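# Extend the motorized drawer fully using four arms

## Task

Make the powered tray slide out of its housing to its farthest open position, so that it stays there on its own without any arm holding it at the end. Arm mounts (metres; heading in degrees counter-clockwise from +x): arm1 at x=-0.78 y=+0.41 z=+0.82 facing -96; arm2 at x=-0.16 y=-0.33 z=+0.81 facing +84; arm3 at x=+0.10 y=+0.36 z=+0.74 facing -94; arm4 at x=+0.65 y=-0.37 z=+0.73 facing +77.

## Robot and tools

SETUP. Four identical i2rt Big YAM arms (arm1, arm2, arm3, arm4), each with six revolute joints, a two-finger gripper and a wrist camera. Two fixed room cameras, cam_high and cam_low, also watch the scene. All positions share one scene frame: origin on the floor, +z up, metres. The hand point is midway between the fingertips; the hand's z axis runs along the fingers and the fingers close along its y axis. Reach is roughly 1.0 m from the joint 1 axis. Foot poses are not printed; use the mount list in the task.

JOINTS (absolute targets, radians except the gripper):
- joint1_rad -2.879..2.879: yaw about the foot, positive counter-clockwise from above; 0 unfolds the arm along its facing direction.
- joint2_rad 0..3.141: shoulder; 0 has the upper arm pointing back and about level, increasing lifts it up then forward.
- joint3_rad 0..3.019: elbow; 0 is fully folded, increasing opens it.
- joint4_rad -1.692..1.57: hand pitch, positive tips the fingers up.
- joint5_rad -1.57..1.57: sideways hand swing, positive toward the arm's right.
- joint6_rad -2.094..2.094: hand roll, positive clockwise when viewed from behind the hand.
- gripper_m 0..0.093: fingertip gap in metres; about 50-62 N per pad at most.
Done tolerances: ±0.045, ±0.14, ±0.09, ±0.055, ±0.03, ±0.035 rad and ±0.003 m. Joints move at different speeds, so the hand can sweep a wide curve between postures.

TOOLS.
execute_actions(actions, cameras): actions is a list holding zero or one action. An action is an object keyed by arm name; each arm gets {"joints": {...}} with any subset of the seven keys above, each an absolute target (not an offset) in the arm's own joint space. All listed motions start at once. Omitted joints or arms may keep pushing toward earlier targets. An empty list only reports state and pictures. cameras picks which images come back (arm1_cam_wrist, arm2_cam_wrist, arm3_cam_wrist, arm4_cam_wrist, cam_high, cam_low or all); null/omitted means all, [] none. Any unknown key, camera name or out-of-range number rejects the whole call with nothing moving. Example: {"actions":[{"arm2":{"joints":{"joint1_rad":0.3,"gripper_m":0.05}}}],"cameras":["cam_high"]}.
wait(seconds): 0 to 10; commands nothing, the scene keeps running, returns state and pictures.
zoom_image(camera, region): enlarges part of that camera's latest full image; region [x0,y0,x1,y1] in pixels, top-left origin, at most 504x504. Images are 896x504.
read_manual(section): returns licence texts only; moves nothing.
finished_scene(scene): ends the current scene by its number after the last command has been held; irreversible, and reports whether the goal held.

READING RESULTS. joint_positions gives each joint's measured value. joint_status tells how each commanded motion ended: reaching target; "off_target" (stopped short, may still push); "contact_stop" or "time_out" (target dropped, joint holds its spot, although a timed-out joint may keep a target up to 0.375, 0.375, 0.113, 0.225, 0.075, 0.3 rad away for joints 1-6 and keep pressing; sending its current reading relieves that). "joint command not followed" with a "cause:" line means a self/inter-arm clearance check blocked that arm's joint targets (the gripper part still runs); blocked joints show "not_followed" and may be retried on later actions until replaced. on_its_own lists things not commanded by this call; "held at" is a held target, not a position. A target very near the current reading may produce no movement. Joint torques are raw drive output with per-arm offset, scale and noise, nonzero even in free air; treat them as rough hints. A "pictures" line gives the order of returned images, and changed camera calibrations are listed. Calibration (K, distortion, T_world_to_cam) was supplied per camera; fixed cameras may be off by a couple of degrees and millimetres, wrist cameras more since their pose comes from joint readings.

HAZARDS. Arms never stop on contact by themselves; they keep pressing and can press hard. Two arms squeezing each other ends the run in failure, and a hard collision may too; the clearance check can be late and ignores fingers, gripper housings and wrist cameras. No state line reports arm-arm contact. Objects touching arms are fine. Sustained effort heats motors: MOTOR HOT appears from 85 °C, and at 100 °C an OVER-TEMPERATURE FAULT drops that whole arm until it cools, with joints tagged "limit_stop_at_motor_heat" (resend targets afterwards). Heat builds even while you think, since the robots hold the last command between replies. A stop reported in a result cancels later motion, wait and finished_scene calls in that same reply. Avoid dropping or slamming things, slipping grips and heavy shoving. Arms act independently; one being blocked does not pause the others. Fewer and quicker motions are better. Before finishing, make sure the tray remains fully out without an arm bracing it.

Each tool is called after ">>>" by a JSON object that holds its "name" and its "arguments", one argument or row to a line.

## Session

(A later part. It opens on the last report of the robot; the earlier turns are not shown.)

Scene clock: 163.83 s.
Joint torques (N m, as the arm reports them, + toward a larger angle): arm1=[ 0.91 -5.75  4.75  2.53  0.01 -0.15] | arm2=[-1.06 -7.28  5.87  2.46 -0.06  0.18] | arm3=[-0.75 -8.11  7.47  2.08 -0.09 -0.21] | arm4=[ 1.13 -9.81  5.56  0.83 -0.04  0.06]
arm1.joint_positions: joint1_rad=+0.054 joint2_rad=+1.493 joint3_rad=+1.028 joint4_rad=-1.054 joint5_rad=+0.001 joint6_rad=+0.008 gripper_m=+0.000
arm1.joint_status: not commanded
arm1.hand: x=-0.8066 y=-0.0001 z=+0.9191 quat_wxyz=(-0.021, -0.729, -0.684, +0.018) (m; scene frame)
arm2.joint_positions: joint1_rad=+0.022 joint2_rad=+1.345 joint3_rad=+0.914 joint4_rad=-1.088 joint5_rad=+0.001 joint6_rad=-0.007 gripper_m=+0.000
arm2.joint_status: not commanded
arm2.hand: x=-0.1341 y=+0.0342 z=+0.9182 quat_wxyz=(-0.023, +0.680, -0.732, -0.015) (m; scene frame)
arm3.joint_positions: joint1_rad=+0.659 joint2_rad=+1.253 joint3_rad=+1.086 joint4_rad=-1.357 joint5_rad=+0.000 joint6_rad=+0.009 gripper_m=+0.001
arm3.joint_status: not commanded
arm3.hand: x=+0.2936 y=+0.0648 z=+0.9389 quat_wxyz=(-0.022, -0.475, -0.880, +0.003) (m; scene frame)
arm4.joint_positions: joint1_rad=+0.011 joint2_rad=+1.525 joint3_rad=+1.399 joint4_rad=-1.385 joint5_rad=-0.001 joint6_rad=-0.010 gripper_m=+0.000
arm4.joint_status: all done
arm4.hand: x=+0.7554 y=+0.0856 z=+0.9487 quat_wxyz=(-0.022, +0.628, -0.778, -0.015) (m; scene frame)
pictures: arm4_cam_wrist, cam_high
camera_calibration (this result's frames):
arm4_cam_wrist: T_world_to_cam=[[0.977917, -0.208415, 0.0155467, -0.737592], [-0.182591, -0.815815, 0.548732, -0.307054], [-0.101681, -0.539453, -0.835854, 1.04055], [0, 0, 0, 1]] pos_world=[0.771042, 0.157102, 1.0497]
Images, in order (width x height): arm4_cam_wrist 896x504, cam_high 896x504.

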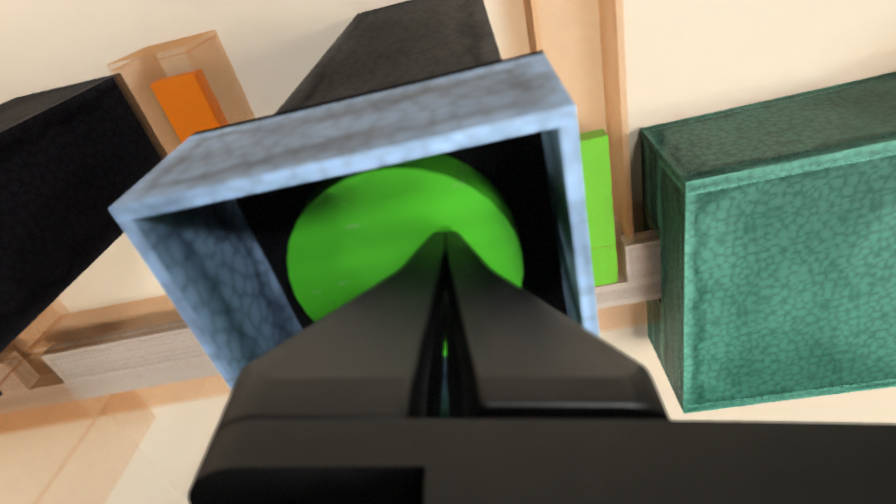

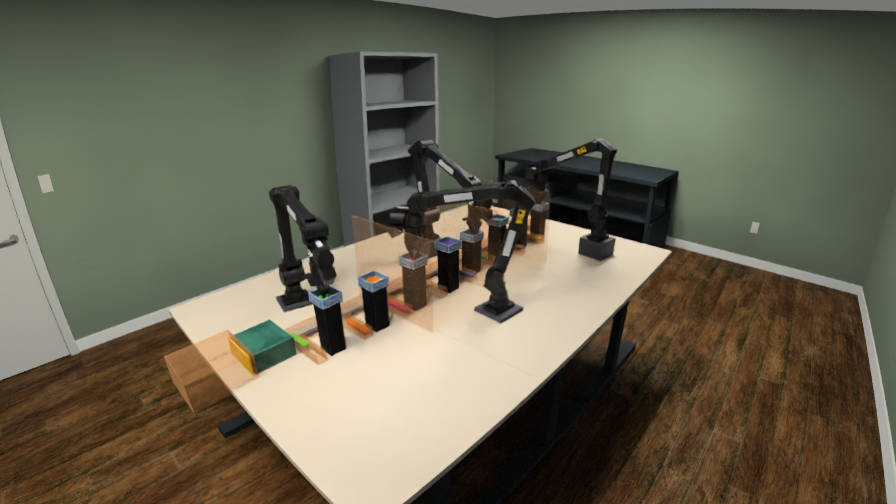

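>>> {"name": "wait", "arguments": {
  "seconds": 6
}}

Scene clock: 170.00 s.
Joint torques (N m, as the arm reports them, + toward a larger angle): arm1=[ 0.79 -5.71  4.75  2.45  0.02 -0.15] | arm2=[-0.88 -7.    5.8   2.43 -0.06  0.17] | arm3=[-0.81 -8.11  7.42  2.09 -0.1  -0.2 ] | arm4=[ 1.11 -9.83  5.58  0.83 -0.03  0.06]
arm1.joint_positions: joint1_rad=+0.054 joint2_rad=+1.493 joint3_rad=+1.028 joint4_rad=-1.054 joint5_rad=+0.001 joint6_rad=+0.008 gripper_m=+0.000
arm1.joint_status: not commanded
arm1.hand: x=-0.8066 y=-0.0001 z=+0.9191 quat_wxyz=(-0.021, -0.729, -0.684, +0.018) (m; scene frame)
arm2.joint_positions: joint1_rad=+0.022 joint2_rad=+1.345 joint3_rad=+0.914 joint4_rad=-1.088 joint5_rad=+0.001 joint6_rad=-0.007 gripper_m=+0.000
arm2.joint_status: not commanded
arm2.hand: x=-0.1341 y=+0.0342 z=+0.9182 quat_wxyz=(-0.023, +0.680, -0.732, -0.015) (m; scene frame)
arm3.joint_positions: joint1_rad=+0.659 joint2_rad=+1.253 joint3_rad=+1.086 joint4_rad=-1.357 joint5_rad=+0.000 joint6_rad=+0.009 gripper_m=+0.001
arm3.joint_status: not commanded
arm3.hand: x=+0.2936 y=+0.0648 z=+0.9389 quat_wxyz=(-0.022, -0.475, -0.880, +0.003) (m; scene frame)
arm4.joint_positions: joint1_rad=+0.011 joint2_rad=+1.525 joint3_rad=+1.399 joint4_rad=-1.385 joint5_rad=-0.001 joint6_rad=-0.010 gripper_m=+0.000
arm4.joint_status: all done
arm4.hand: x=+0.7554 y=+0.0856 z=+0.9487 quat_wxyz=(-0.022, +0.628, -0.778, -0.015) (m; scene frame)
wait: 6.00 s; at rest by 0.10 s
pictures: arm1_cam_wrist, arm2_cam_wrist, arm3_cam_wrist, arm4_cam_wrist, cam_high, cam_low
camera_calibration (this result's frames):
arm1_cam_wrist: T_world_to_cam=[[-0.997877, 0.0629255, -0.0167797, -0.790615], [0.0435994, 0.836898, 0.54562, -0.462037], [0.0483764, 0.54373, -0.837865, 0.930056], [0, 0, 0, 1]] pos_world=[-0.813785, -0.069272, 1.01809]
arm2_cam_wrist: T_world_to_cam=[[0.997465, -0.0673086, 0.0231025, 0.112939], [-0.0689583, -0.834029, 0.547394, -0.479091], [-0.0175761, -0.547599, -0.836556, 0.912127], [0, 0, 0, 1]] pos_world=[-0.129659, 0.107506, 1.02269]
arm3_cam_wrist: T_world_to_cam=[[-0.836438, -0.547704, -0.0198258, 0.296468], [-0.464548, 0.689322, 0.555905, -0.429122], [-0.290805, 0.47419, -0.831009, 0.962718], [0, 0, 0, 1]] pos_world=[0.328592, 0.00166865, 1.04446]
arm4_cam_wrist: T_world_to_cam=[[0.977917, -0.208415, 0.0155467, -0.737592], [-0.182591, -0.815815, 0.548732, -0.307054], [-0.101681, -0.539453, -0.835854, 1.04055], [0, 0, 0, 1]] pos_world=[0.771042, 0.157102, 1.0497]
Images, in order (width x height): arm1_cam_wrist 896x504, arm2_cam_wrist 896x504, arm3_cam_wrist 896x504, arm4_cam_wrist 896x504, cam_high 896x504, cam_low 896x504.

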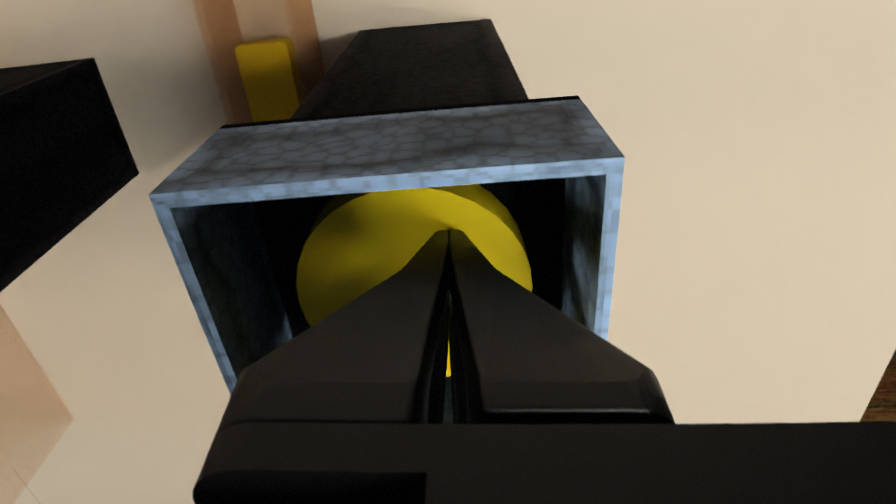

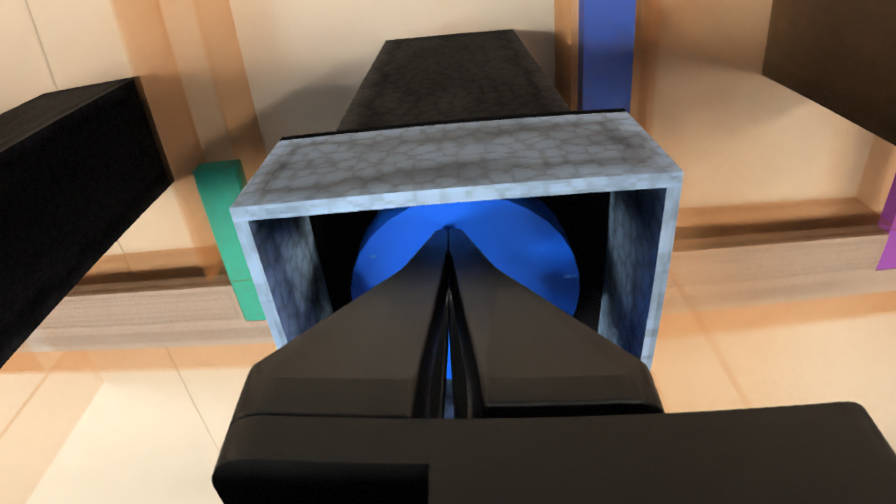

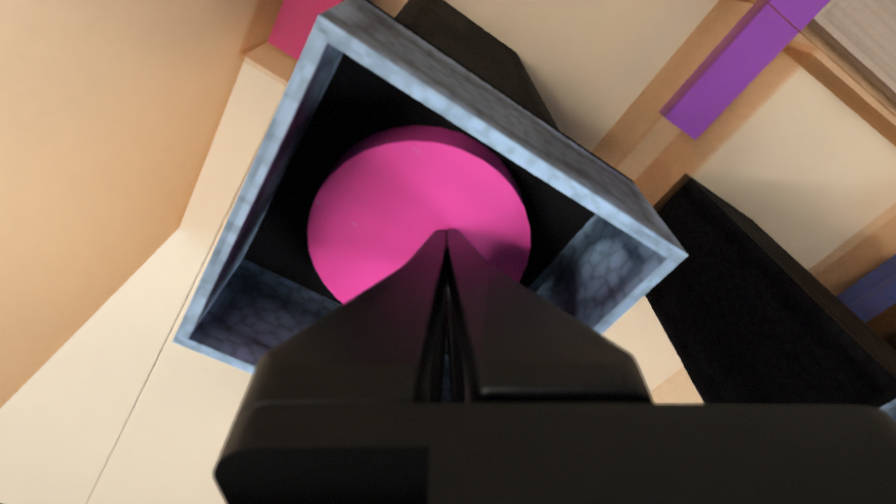

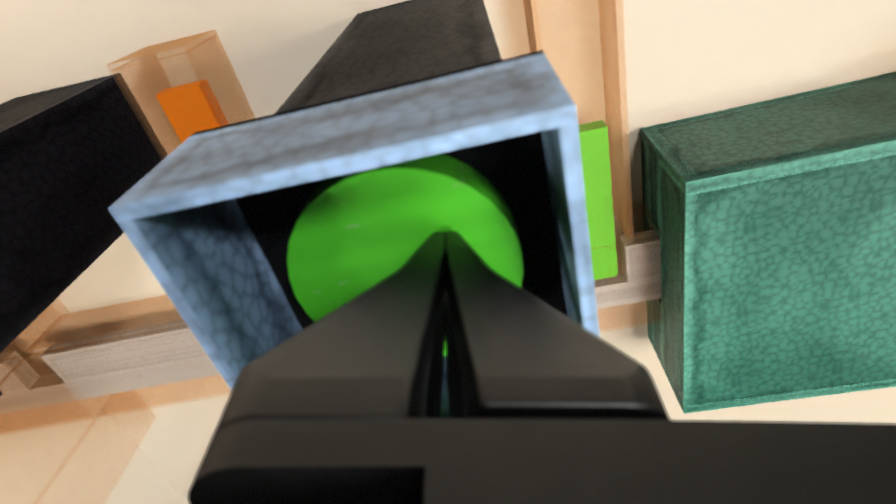

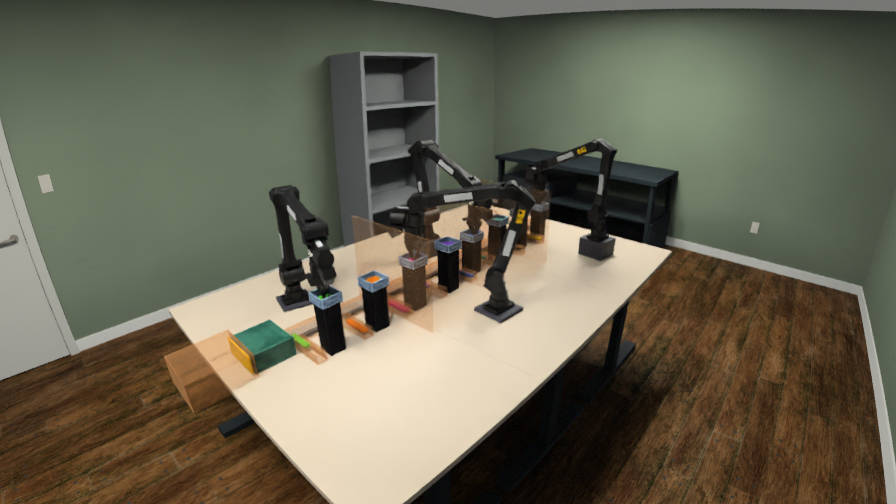

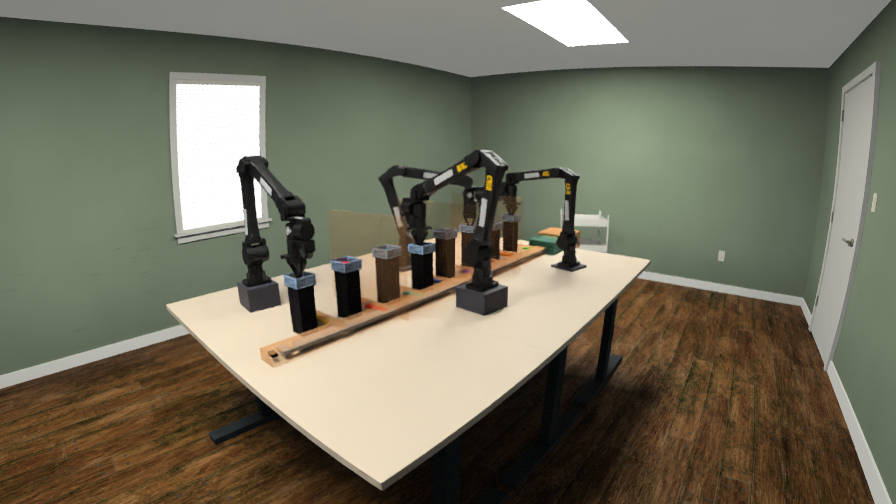

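>>> {"name": "zoom_image", "arguments": {
  "camera": "cam_high",
  "region": [260, 280, 420, 370]
}}

Region (260, 280, 420, 370) of cam_high's 896x504 image, scaled by 3.150, with more detail than that image has; it fills the top 284 rows of this view, and the rest is white.

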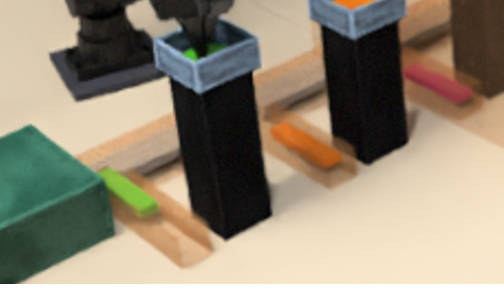

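>>> {"name": "execute_actions", "arguments": {
  "actions": [
    {"arm1": {"joints": {"joint1_rad": 0.058, "joint2_rad": 1.432, "joint3_rad": 1.169, "joint4_rad": -1.308, "joint5_rad": 0, "joint6_rad": 0, "gripper_m": 0}}}
  ],
  "cameras": []
}}

>>> {"name": "execute_actions", "arguments": {
  "actions": [
    {"arm1": {"joints": {"joint1_rad": 0.569, "joint2_rad": 1.536, "joint3_rad": 1.283, "joint4_rad": -1.318, "joint5_rad": 0, "joint6_rad": 0, "gripper_m": 0}}}
  ],
  "cameras": []
}}

>>> {"name": "execute_actions", "arguments": {
  "actions": [
    {"arm1": {"joints": {"joint1_rad": 0.573, "joint2_rad": 1.621, "joint3_rad": 1.132, "joint4_rad": -1.082, "joint5_rad": 0, "joint6_rad": 0, "gripper_m": 0}}}
  ],
  "cameras": ["arm1_cam_wrist", "arm4_cam_wrist", "cam_high", "cam_low"]
}}

Scene clock: 171.57 s.
Joint torques (N m, as the arm reports them, + toward a larger angle): arm1=[ 0.93 -8.71  9.76  0.44  0.02 -0.15] | arm2=[-0.85 -7.3   5.84  2.55 -0.04  0.18] | arm3=[-0.8  -8.06  7.42  2.07 -0.1  -0.21] | arm4=[ 1.08 -9.81  5.58  0.84 -0.04  0.06]
arm1.joint_positions: joint1_rad=+0.054 joint2_rad=+1.433 joint3_rad=+1.126 joint4_rad=-1.300 joint5_rad=+0.001 joint6_rad=+0.008 gripper_m=+0.000
arm1.joint_status: all done
arm1.hand: x=-0.8058 y=+0.0218 z=+0.9763 quat_wxyz=(+0.009, -0.729, -0.684, -0.014) (m; scene frame)
arm2.joint_positions: joint1_rad=+0.022 joint2_rad=+1.345 joint3_rad=+0.914 joint4_rad=-1.088 joint5_rad=+0.001 joint6_rad=-0.007 gripper_m=+0.000
arm2.joint_status: not commanded
arm2.hand: x=-0.1341 y=+0.0342 z=+0.9182 quat_wxyz=(-0.023, +0.680, -0.732, -0.015) (m; scene frame)
arm3.joint_positions: joint1_rad=+0.659 joint2_rad=+1.253 joint3_rad=+1.086 joint4_rad=-1.357 joint5_rad=+0.000 joint6_rad=+0.009 gripper_m=+0.001
arm3.joint_status: not commanded
arm3.hand: x=+0.2936 y=+0.0648 z=+0.9389 quat_wxyz=(-0.022, -0.475, -0.880, +0.003) (m; scene frame)
arm4.joint_positions: joint1_rad=+0.011 joint2_rad=+1.525 joint3_rad=+1.399 joint4_rad=-1.385 joint5_rad=-0.001 joint6_rad=-0.010 gripper_m=+0.000
arm4.joint_status: not commanded
arm4.hand: x=+0.7554 y=+0.0856 z=+0.9487 quat_wxyz=(-0.022, +0.628, -0.778, -0.015) (m; scene frame)
pictures: none
No camera images: the call's "cameras" was empty. Leave "cameras" out to get every camera's image.

Scene clock: 172.90 s.
Joint torques (N m, as the arm reports them, + toward a larger angle): arm1=[  0.16 -10.25   9.72   0.66   0.04  -0.13] | arm2=[-1.08 -7.11  5.86  2.38 -0.06  0.16] | arm3=[-0.75 -8.05  7.43  2.06 -0.09 -0.2 ] | arm4=[ 1.13 -9.83  5.57  0.83 -0.04  0.06]
arm1.joint_positions: joint1_rad=+0.574 joint2_rad=+1.534 joint3_rad=+1.240 joint4_rad=-1.314 joint5_rad=+0.001 joint6_rad=+0.007 gripper_m=+0.000
arm1.joint_status: all done
arm1.hand: x=-0.5900 y=+0.0270 z=+0.9788 quat_wxyz=(+0.012, -0.528, -0.849, -0.010) (m; scene frame)
arm2.joint_positions: joint1_rad=+0.022 joint2_rad=+1.345 joint3_rad=+0.914 joint4_rad=-1.088 joint5_rad=+0.001 joint6_rad=-0.007 gripper_m=+0.000
arm2.joint_status: not commanded
arm2.hand: x=-0.1341 y=+0.0342 z=+0.9182 quat_wxyz=(-0.023, +0.680, -0.732, -0.015) (m; scene frame)
arm3.joint_positions: joint1_rad=+0.659 joint2_rad=+1.253 joint3_rad=+1.086 joint4_rad=-1.357 joint5_rad=+0.000 joint6_rad=+0.009 gripper_m=+0.001
arm3.joint_status: not commanded
arm3.hand: x=+0.2936 y=+0.0648 z=+0.9389 quat_wxyz=(-0.022, -0.475, -0.880, +0.003) (m; scene frame)
arm4.joint_positions: joint1_rad=+0.011 joint2_rad=+1.525 joint3_rad=+1.399 joint4_rad=-1.385 joint5_rad=-0.001 joint6_rad=-0.010 gripper_m=+0.000
arm4.joint_status: not commanded
arm4.hand: x=+0.7554 y=+0.0856 z=+0.9487 quat_wxyz=(-0.022, +0.628, -0.778, -0.015) (m; scene frame)
pictures: none
No camera images: the call's "cameras" was empty. Leave "cameras" out to get every camera's image.

Scene clock: 173.80 s.
Joint torques (N m, as the arm reports them, + toward a larger angle): arm1=[ 0.36 -7.9   5.35  2.1   0.04 -0.15] | arm2=[-0.76 -7.1   5.82  2.56 -0.05  0.17] | arm3=[-0.74 -8.05  7.42  2.05 -0.1  -0.21] | arm4=[ 1.09 -9.83  5.57  0.83 -0.04  0.06]
arm1.joint_positions: joint1_rad=+0.574 joint2_rad=+1.582 joint3_rad=+1.158 joint4_rad=-1.110 joint5_rad=+0.001 joint6_rad=+0.007 gripper_m=+0.000
arm1.joint_status: all done
arm1.hand: x=-0.5812 y=+0.0097 z=+0.9294 quat_wxyz=(-0.019, -0.528, -0.849, +0.010) (m; scene frame)
arm2.joint_positions: joint1_rad=+0.022 joint2_rad=+1.345 joint3_rad=+0.914 joint4_rad=-1.088 joint5_rad=+0.001 joint6_rad=-0.007 gripper_m=+0.000
arm2.joint_status: not commanded
arm2.hand: x=-0.1341 y=+0.0342 z=+0.9182 quat_wxyz=(-0.023, +0.680, -0.732, -0.015) (m; scene frame)
arm3.joint_positions: joint1_rad=+0.659 joint2_rad=+1.253 joint3_rad=+1.086 joint4_rad=-1.357 joint5_rad=+0.000 joint6_rad=+0.009 gripper_m=+0.001
arm3.joint_status: not commanded
arm3.hand: x=+0.2936 y=+0.0648 z=+0.9389 quat_wxyz=(-0.022, -0.475, -0.880, +0.003) (m; scene frame)
arm4.joint_positions: joint1_rad=+0.011 joint2_rad=+1.525 joint3_rad=+1.399 joint4_rad=-1.385 joint5_rad=-0.001 joint6_rad=-0.010 gripper_m=+0.000
arm4.joint_status: not commanded
arm4.hand: x=+0.7554 y=+0.0856 z=+0.9487 quat_wxyz=(-0.022, +0.628, -0.778, -0.015) (m; scene frame)
pictures: arm1_cam_wrist, arm4_cam_wrist, cam_high, cam_low
camera_calibration (this result's frames):
arm1_cam_wrist: T_world_to_cam=[[-0.896834, -0.44213, -0.0144667, -0.504638], [-0.374868, 0.742221, 0.555502, -0.7372], [-0.234867, 0.503617, -0.831389, 0.75224], [0, 0, 0, 1]] pos_world=[-0.552253, -0.0547912, 1.02762]
arm4_cam_wrist: T_world_to_cam=[[0.977917, -0.208415, 0.0155467, -0.737592], [-0.182591, -0.815815, 0.548732, -0.307054], [-0.101681, -0.539453, -0.835854, 1.04055], [0, 0, 0, 1]] pos_world=[0.771042, 0.157102, 1.0497]
Images, in order (width x height): arm1_cam_wrist 896x504, arm4_cam_wrist 896x504, cam_high 896x504, cam_low 896x504.

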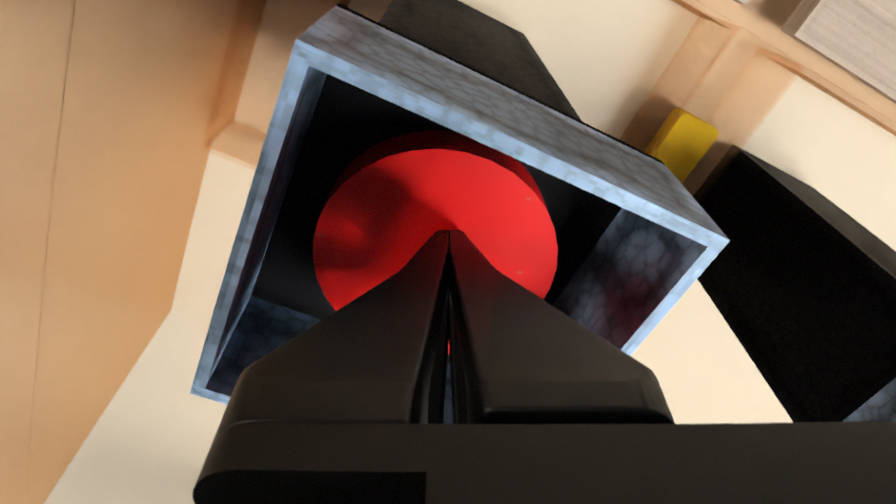

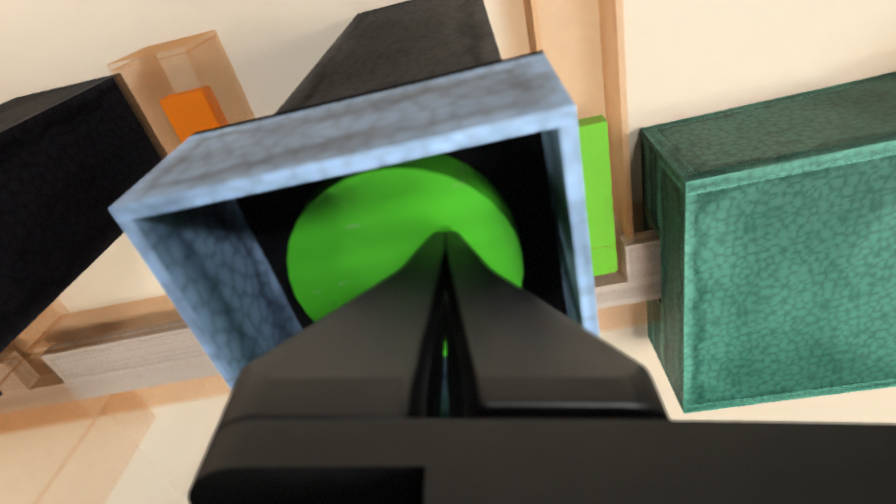

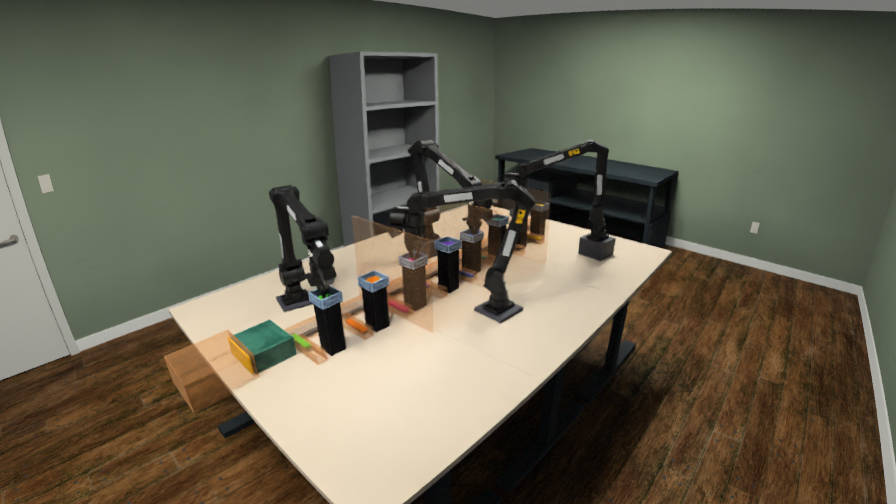

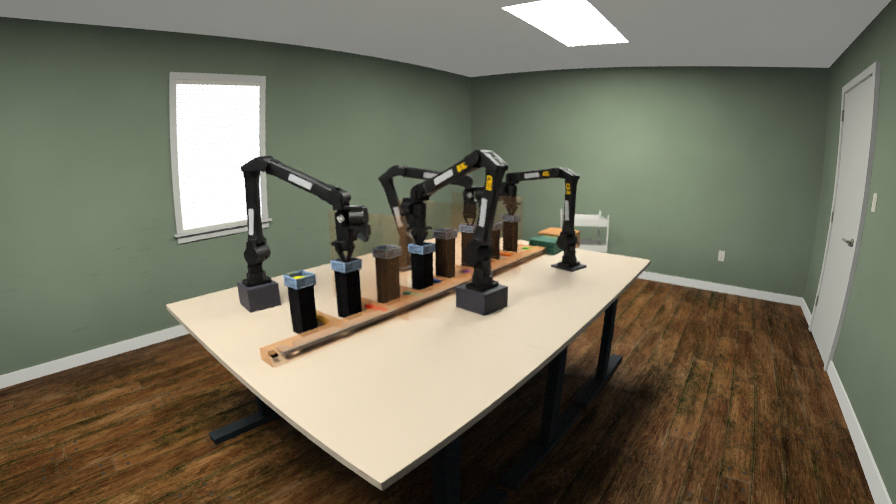

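>>> {"name": "zoom_image", "arguments": {
  "camera": "cam_low",
  "region": [260, 270, 460, 370]
}}

Region (260, 270, 460, 370) of cam_low's 896x504 image, scaled by 2.520, with more detail than that image has.

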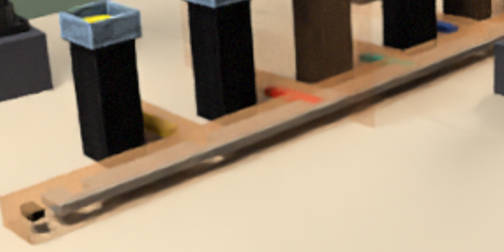

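>>> {"name": "wait", "arguments": {
  "seconds": 8
}}

Scene clock: 182.03 s.
Joint torques (N m, as the arm reports them, + toward a larger angle): arm1=[ 0.32 -7.84  5.39  2.17  0.02 -0.14] | arm2=[-0.91 -7.15  5.91  2.46 -0.07  0.18] | arm3=[-0.83 -8.06  7.41  2.06 -0.09 -0.19] | arm4=[ 1.07 -9.78  5.58  0.83 -0.04  0.06]
arm1.joint_positions: joint1_rad=+0.574 joint2_rad=+1.582 joint3_rad=+1.158 joint4_rad=-1.110 joint5_rad=+0.001 joint6_rad=+0.007 gripper_m=+0.000
arm1.joint_status: all done
arm1.hand: x=-0.5812 y=+0.0097 z=+0.9294 quat_wxyz=(-0.019, -0.528, -0.849, +0.010) (m; scene frame)
arm2.joint_positions: joint1_rad=+0.022 joint2_rad=+1.345 joint3_rad=+0.914 joint4_rad=-1.088 joint5_rad=+0.001 joint6_rad=-0.007 gripper_m=+0.000
arm2.joint_status: not commanded
arm2.hand: x=-0.1341 y=+0.0342 z=+0.9182 quat_wxyz=(-0.023, +0.680, -0.732, -0.015) (m; scene frame)
arm3.joint_positions: joint1_rad=+0.659 joint2_rad=+1.253 joint3_rad=+1.086 joint4_rad=-1.357 joint5_rad=+0.000 joint6_rad=+0.009 gripper_m=+0.001
arm3.joint_status: not commanded
arm3.hand: x=+0.2936 y=+0.0648 z=+0.9389 quat_wxyz=(-0.022, -0.475, -0.880, +0.003) (m; scene frame)
arm4.joint_positions: joint1_rad=+0.011 joint2_rad=+1.525 joint3_rad=+1.399 joint4_rad=-1.385 joint5_rad=-0.001 joint6_rad=-0.010 gripper_m=+0.000
arm4.joint_status: not commanded
arm4.hand: x=+0.7554 y=+0.0856 z=+0.9487 quat_wxyz=(-0.022, +0.628, -0.778, -0.015) (m; scene frame)
wait: 8.00 s; at rest by 0.03 s
pictures: arm1_cam_wrist, arm2_cam_wrist, arm3_cam_wrist, arm4_cam_wrist, cam_high, cam_low
camera_calibration (this result's frames):
arm1_cam_wrist: T_world_to_cam=[[-0.896834, -0.44213, -0.0144667, -0.504638], [-0.374868, 0.742221, 0.555502, -0.7372], [-0.234867, 0.503617, -0.831389, 0.75224], [0, 0, 0, 1]] pos_world=[-0.552253, -0.0547912, 1.02762]
arm2_cam_wrist: T_world_to_cam=[[0.997465, -0.0673086, 0.0231025, 0.112939], [-0.0689583, -0.834029, 0.547394, -0.479091], [-0.0175761, -0.547599, -0.836556, 0.912127], [0, 0, 0, 1]] pos_world=[-0.129659, 0.107506, 1.02269]
arm3_cam_wrist: T_world_to_cam=[[-0.836438, -0.547704, -0.0198258, 0.296468], [-0.464548, 0.689322, 0.555905, -0.429122], [-0.290805, 0.47419, -0.831009, 0.962718], [0, 0, 0, 1]] pos_world=[0.328592, 0.00166865, 1.04446]
arm4_cam_wrist: T_world_to_cam=[[0.977917, -0.208415, 0.0155467, -0.737592], [-0.182591, -0.815815, 0.548732, -0.307054], [-0.101681, -0.539453, -0.835854, 1.04055], [0, 0, 0, 1]] pos_world=[0.771042, 0.157102, 1.0497]
Images, in order (width x height): arm1_cam_wrist 896x504, arm2_cam_wrist 896x504, arm3_cam_wrist 896x504, arm4_cam_wrist 896x504, cam_high 896x504, cam_low 896x504.

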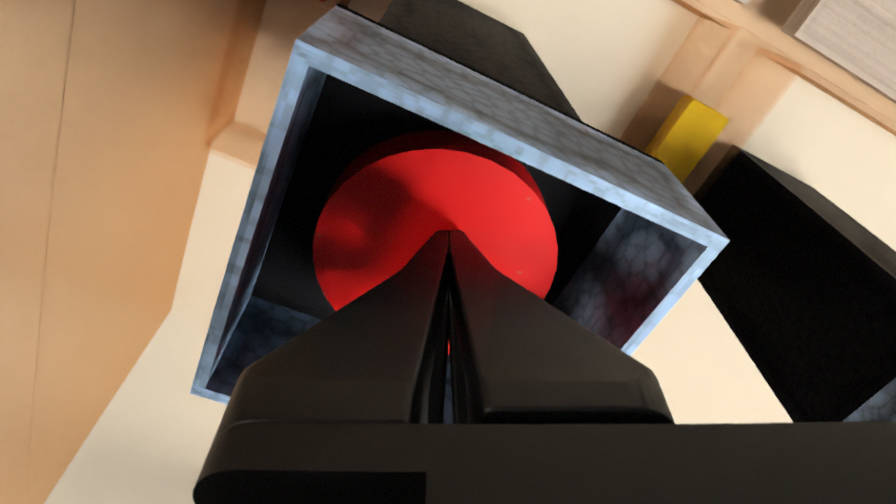

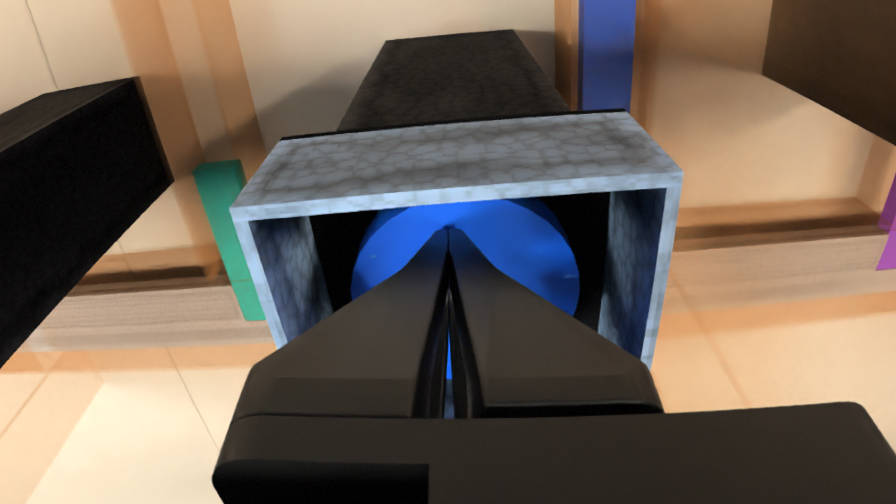

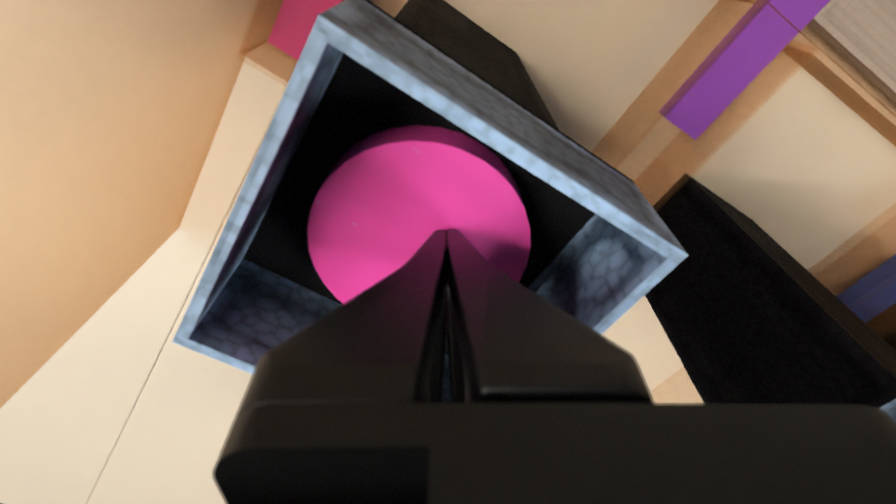

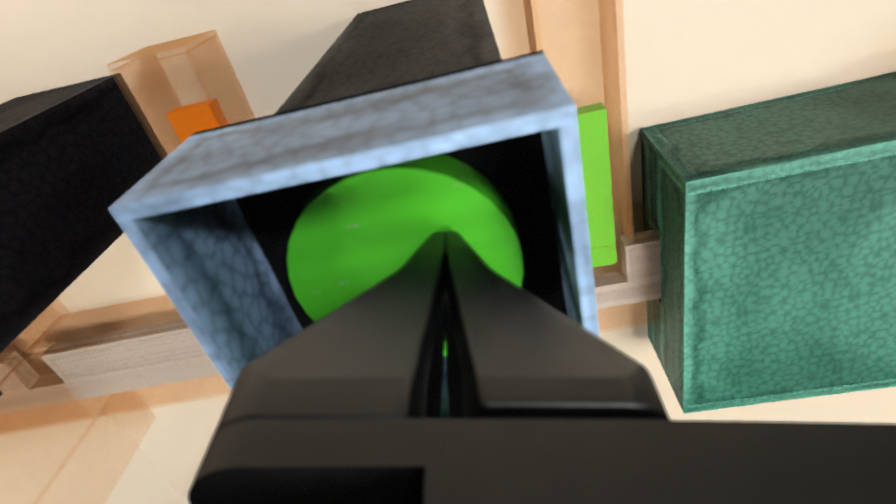

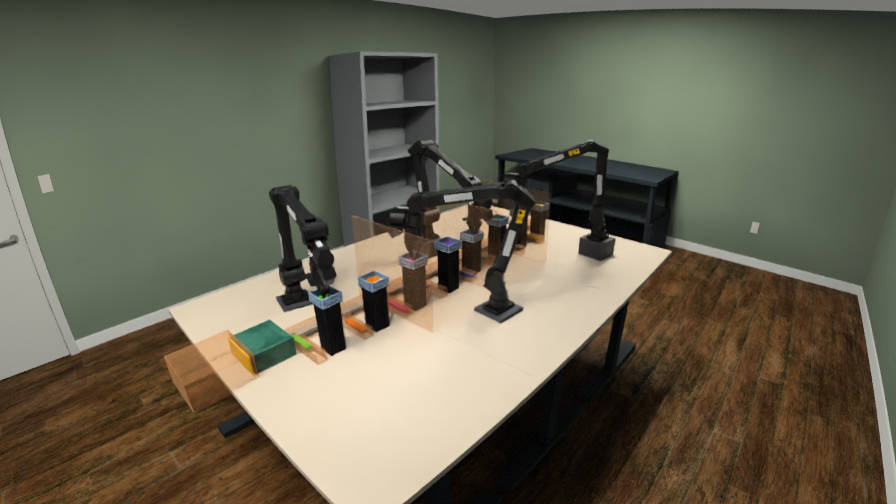

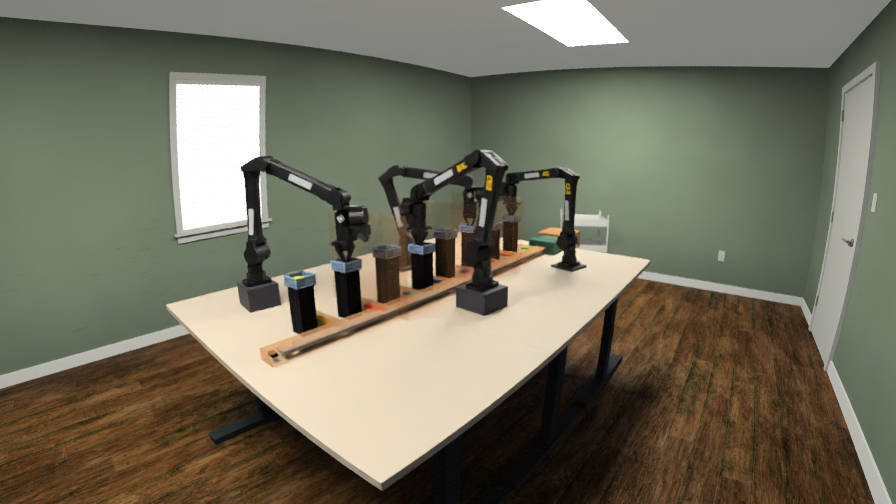

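>>> {"name": "zoom_image", "arguments": {
  "camera": "cam_low",
  "region": [260, 270, 460, 370]
}}

>>> {"name": "zoom_image", "arguments": {
  "camera": "arm4_cam_wrist",
  "region": [540, 80, 700, 320]
}}

Region (260, 270, 460, 370) of cam_low's 896x504 image, scaled by 2.520, with more detail than that image has.

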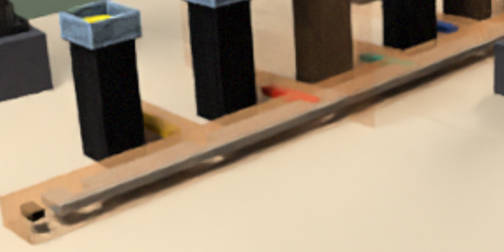

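Region (540, 80, 700, 320) of arm4_cam_wrist's 896x504 image, scaled by 2.100, with more detail than that image has.

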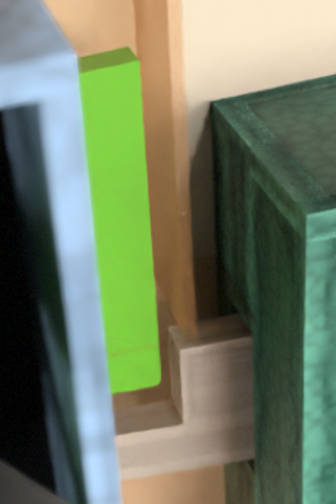

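>>> {"name": "zoom_image", "arguments": {
  "camera": "cam_low",
  "region": [300, 290, 420, 340]
}}

Region (300, 290, 420, 340) of cam_low's 896x504 image, scaled by 4.200, with more detail than that image has; it fills the top 210 rows of this view, and the rest is white.

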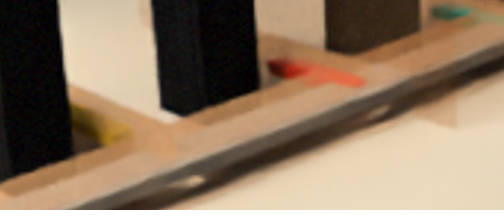

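>>> {"name": "wait", "arguments": {
  "seconds": 8
}}

Scene clock: 191.17 s.
Joint torques (N m, as the arm reports them, + toward a larger angle): arm1=[ 0.34 -7.8   5.36  2.13  0.02 -0.14] | arm2=[-0.83 -6.65  5.8   2.44 -0.11  0.19] | arm3=[-0.74 -8.12  7.45  2.08 -0.09 -0.2 ] | arm4=[ 1.11 -9.82  5.57  0.84 -0.03  0.06]
arm1.joint_positions: joint1_rad=+0.574 joint2_rad=+1.582 joint3_rad=+1.158 joint4_rad=-1.110 joint5_rad=+0.001 joint6_rad=+0.007 gripper_m=+0.000
arm1.joint_status: all done
arm1.hand: x=-0.5812 y=+0.0097 z=+0.9294 quat_wxyz=(-0.019, -0.528, -0.849, +0.010) (m; scene frame)
arm2.joint_positions: joint1_rad=+0.022 joint2_rad=+1.345 joint3_rad=+0.914 joint4_rad=-1.088 joint5_rad=+0.001 joint6_rad=-0.007 gripper_m=+0.000
arm2.joint_status: not commanded
arm2.hand: x=-0.1341 y=+0.0342 z=+0.9182 quat_wxyz=(-0.023, +0.680, -0.732, -0.015) (m; scene frame)
arm3.joint_positions: joint1_rad=+0.659 joint2_rad=+1.253 joint3_rad=+1.086 joint4_rad=-1.357 joint5_rad=+0.000 joint6_rad=+0.009 gripper_m=+0.001
arm3.joint_status: not commanded
arm3.hand: x=+0.2936 y=+0.0648 z=+0.9389 quat_wxyz=(-0.022, -0.475, -0.880, +0.003) (m; scene frame)
arm4.joint_positions: joint1_rad=+0.011 joint2_rad=+1.525 joint3_rad=+1.399 joint4_rad=-1.385 joint5_rad=-0.001 joint6_rad=-0.010 gripper_m=+0.000
arm4.joint_status: not commanded
arm4.hand: x=+0.7554 y=+0.0856 z=+0.9487 quat_wxyz=(-0.022, +0.628, -0.778, -0.015) (m; scene frame)
wait: 8.00 s; at rest from the start
pictures: arm1_cam_wrist, arm2_cam_wrist, arm3_cam_wrist, arm4_cam_wrist, cam_high, cam_low
camera_calibration (this result's frames):
arm1_cam_wrist: T_world_to_cam=[[-0.896834, -0.44213, -0.0144667, -0.504638], [-0.374868, 0.742221, 0.555502, -0.7372], [-0.234867, 0.503617, -0.831389, 0.75224], [0, 0, 0, 1]] pos_world=[-0.552253, -0.0547912, 1.02762]
arm2_cam_wrist: T_world_to_cam=[[0.997465, -0.0673086, 0.0231025, 0.112939], [-0.0689583, -0.834029, 0.547394, -0.479091], [-0.0175761, -0.547599, -0.836556, 0.912127], [0, 0, 0, 1]] pos_world=[-0.129659, 0.107506, 1.02269]
arm3_cam_wrist: T_world_to_cam=[[-0.836438, -0.547704, -0.0198258, 0.296468], [-0.464548, 0.689322, 0.555905, -0.429122], [-0.290805, 0.47419, -0.831009, 0.962718], [0, 0, 0, 1]] pos_world=[0.328592, 0.00166865, 1.04446]
arm4_cam_wrist: T_world_to_cam=[[0.977917, -0.208415, 0.0155467, -0.737592], [-0.182591, -0.815815, 0.548732, -0.307054], [-0.101681, -0.539453, -0.835854, 1.04055], [0, 0, 0, 1]] pos_world=[0.771042, 0.157102, 1.0497]
Images, in order (width x height): arm1_cam_wrist 896x504, arm2_cam_wrist 896x504, arm3_cam_wrist 896x504, arm4_cam_wrist 896x504, cam_high 896x504, cam_low 896x504.

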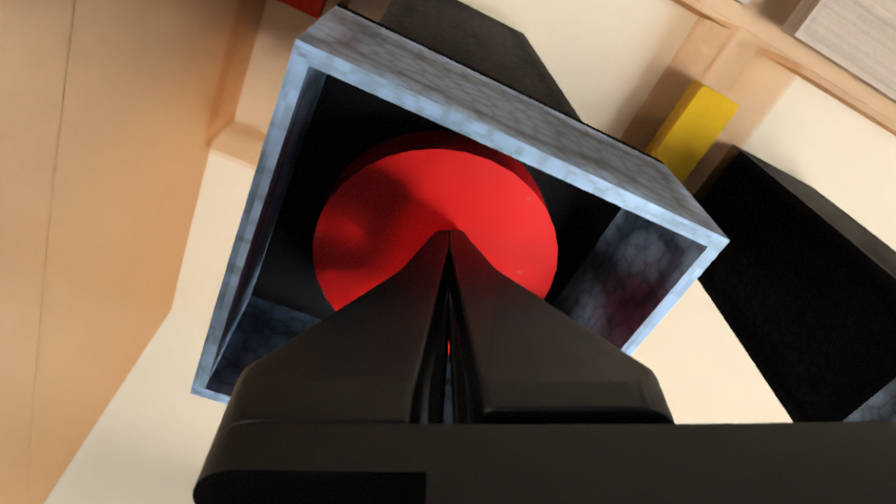

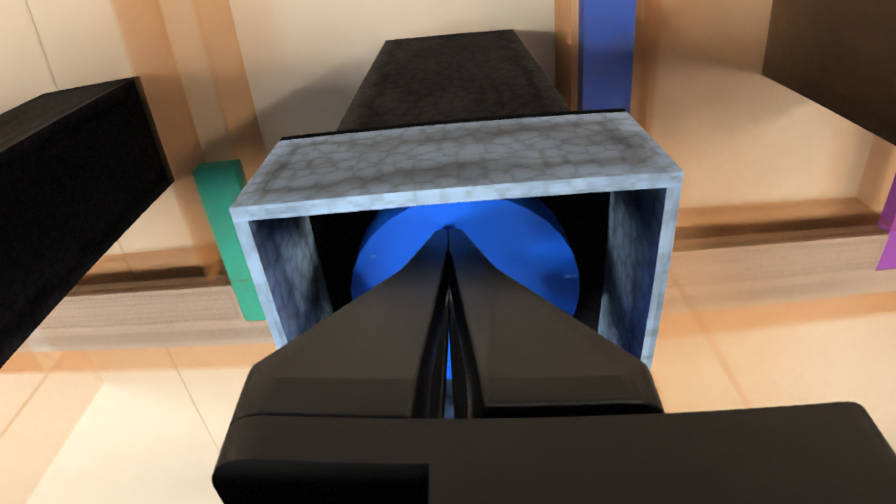

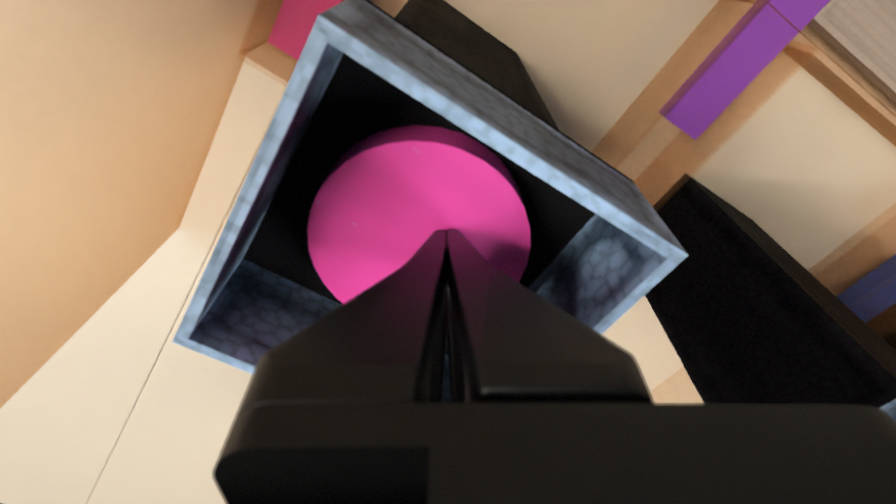

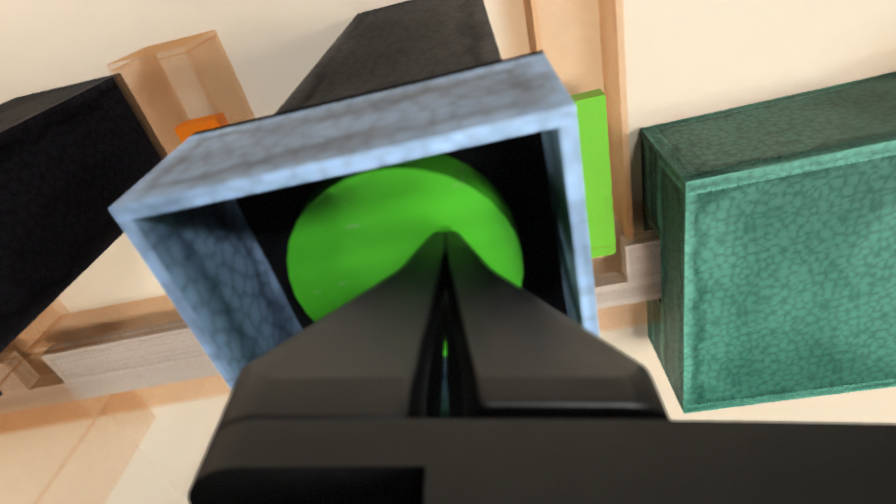

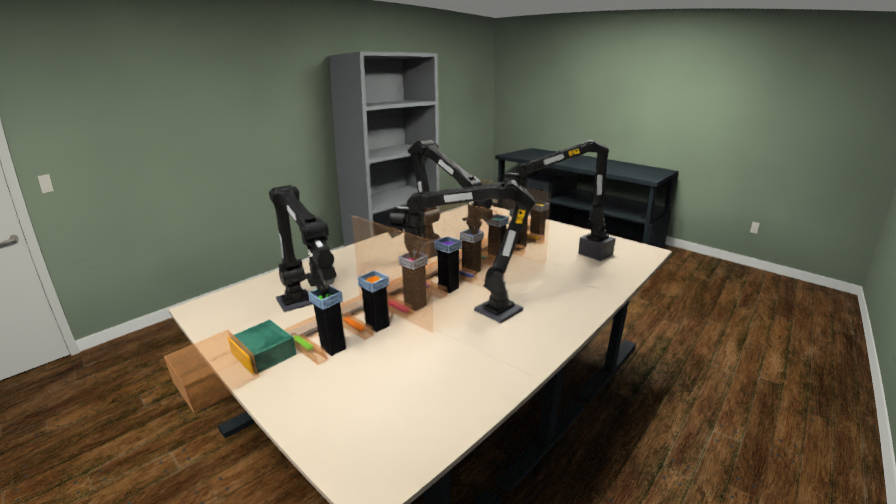

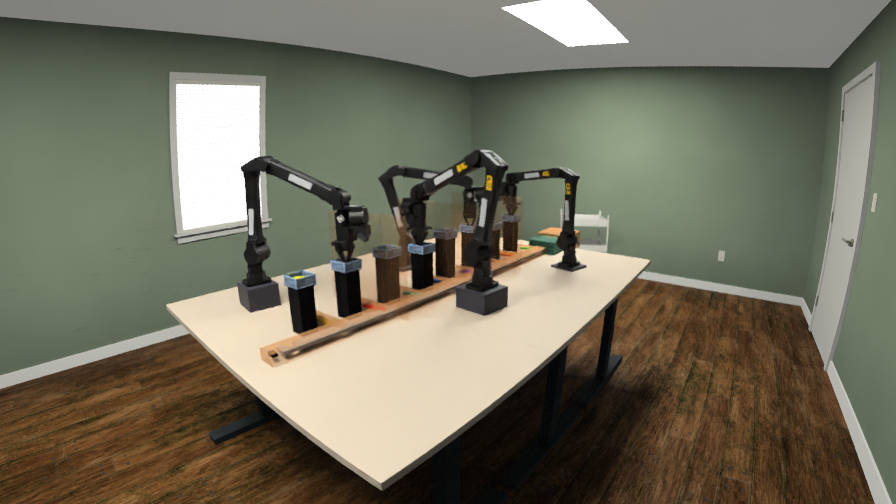

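>>> {"name": "zoom_image", "arguments": {
  "camera": "cam_low",
  "region": [300, 290, 420, 340]
}}

Region (300, 290, 420, 340) of cam_low's 896x504 image, scaled by 4.200, with more detail than that image has; it fills the top 210 rows of this view, and the rest is white.

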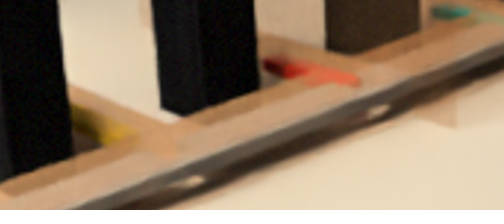

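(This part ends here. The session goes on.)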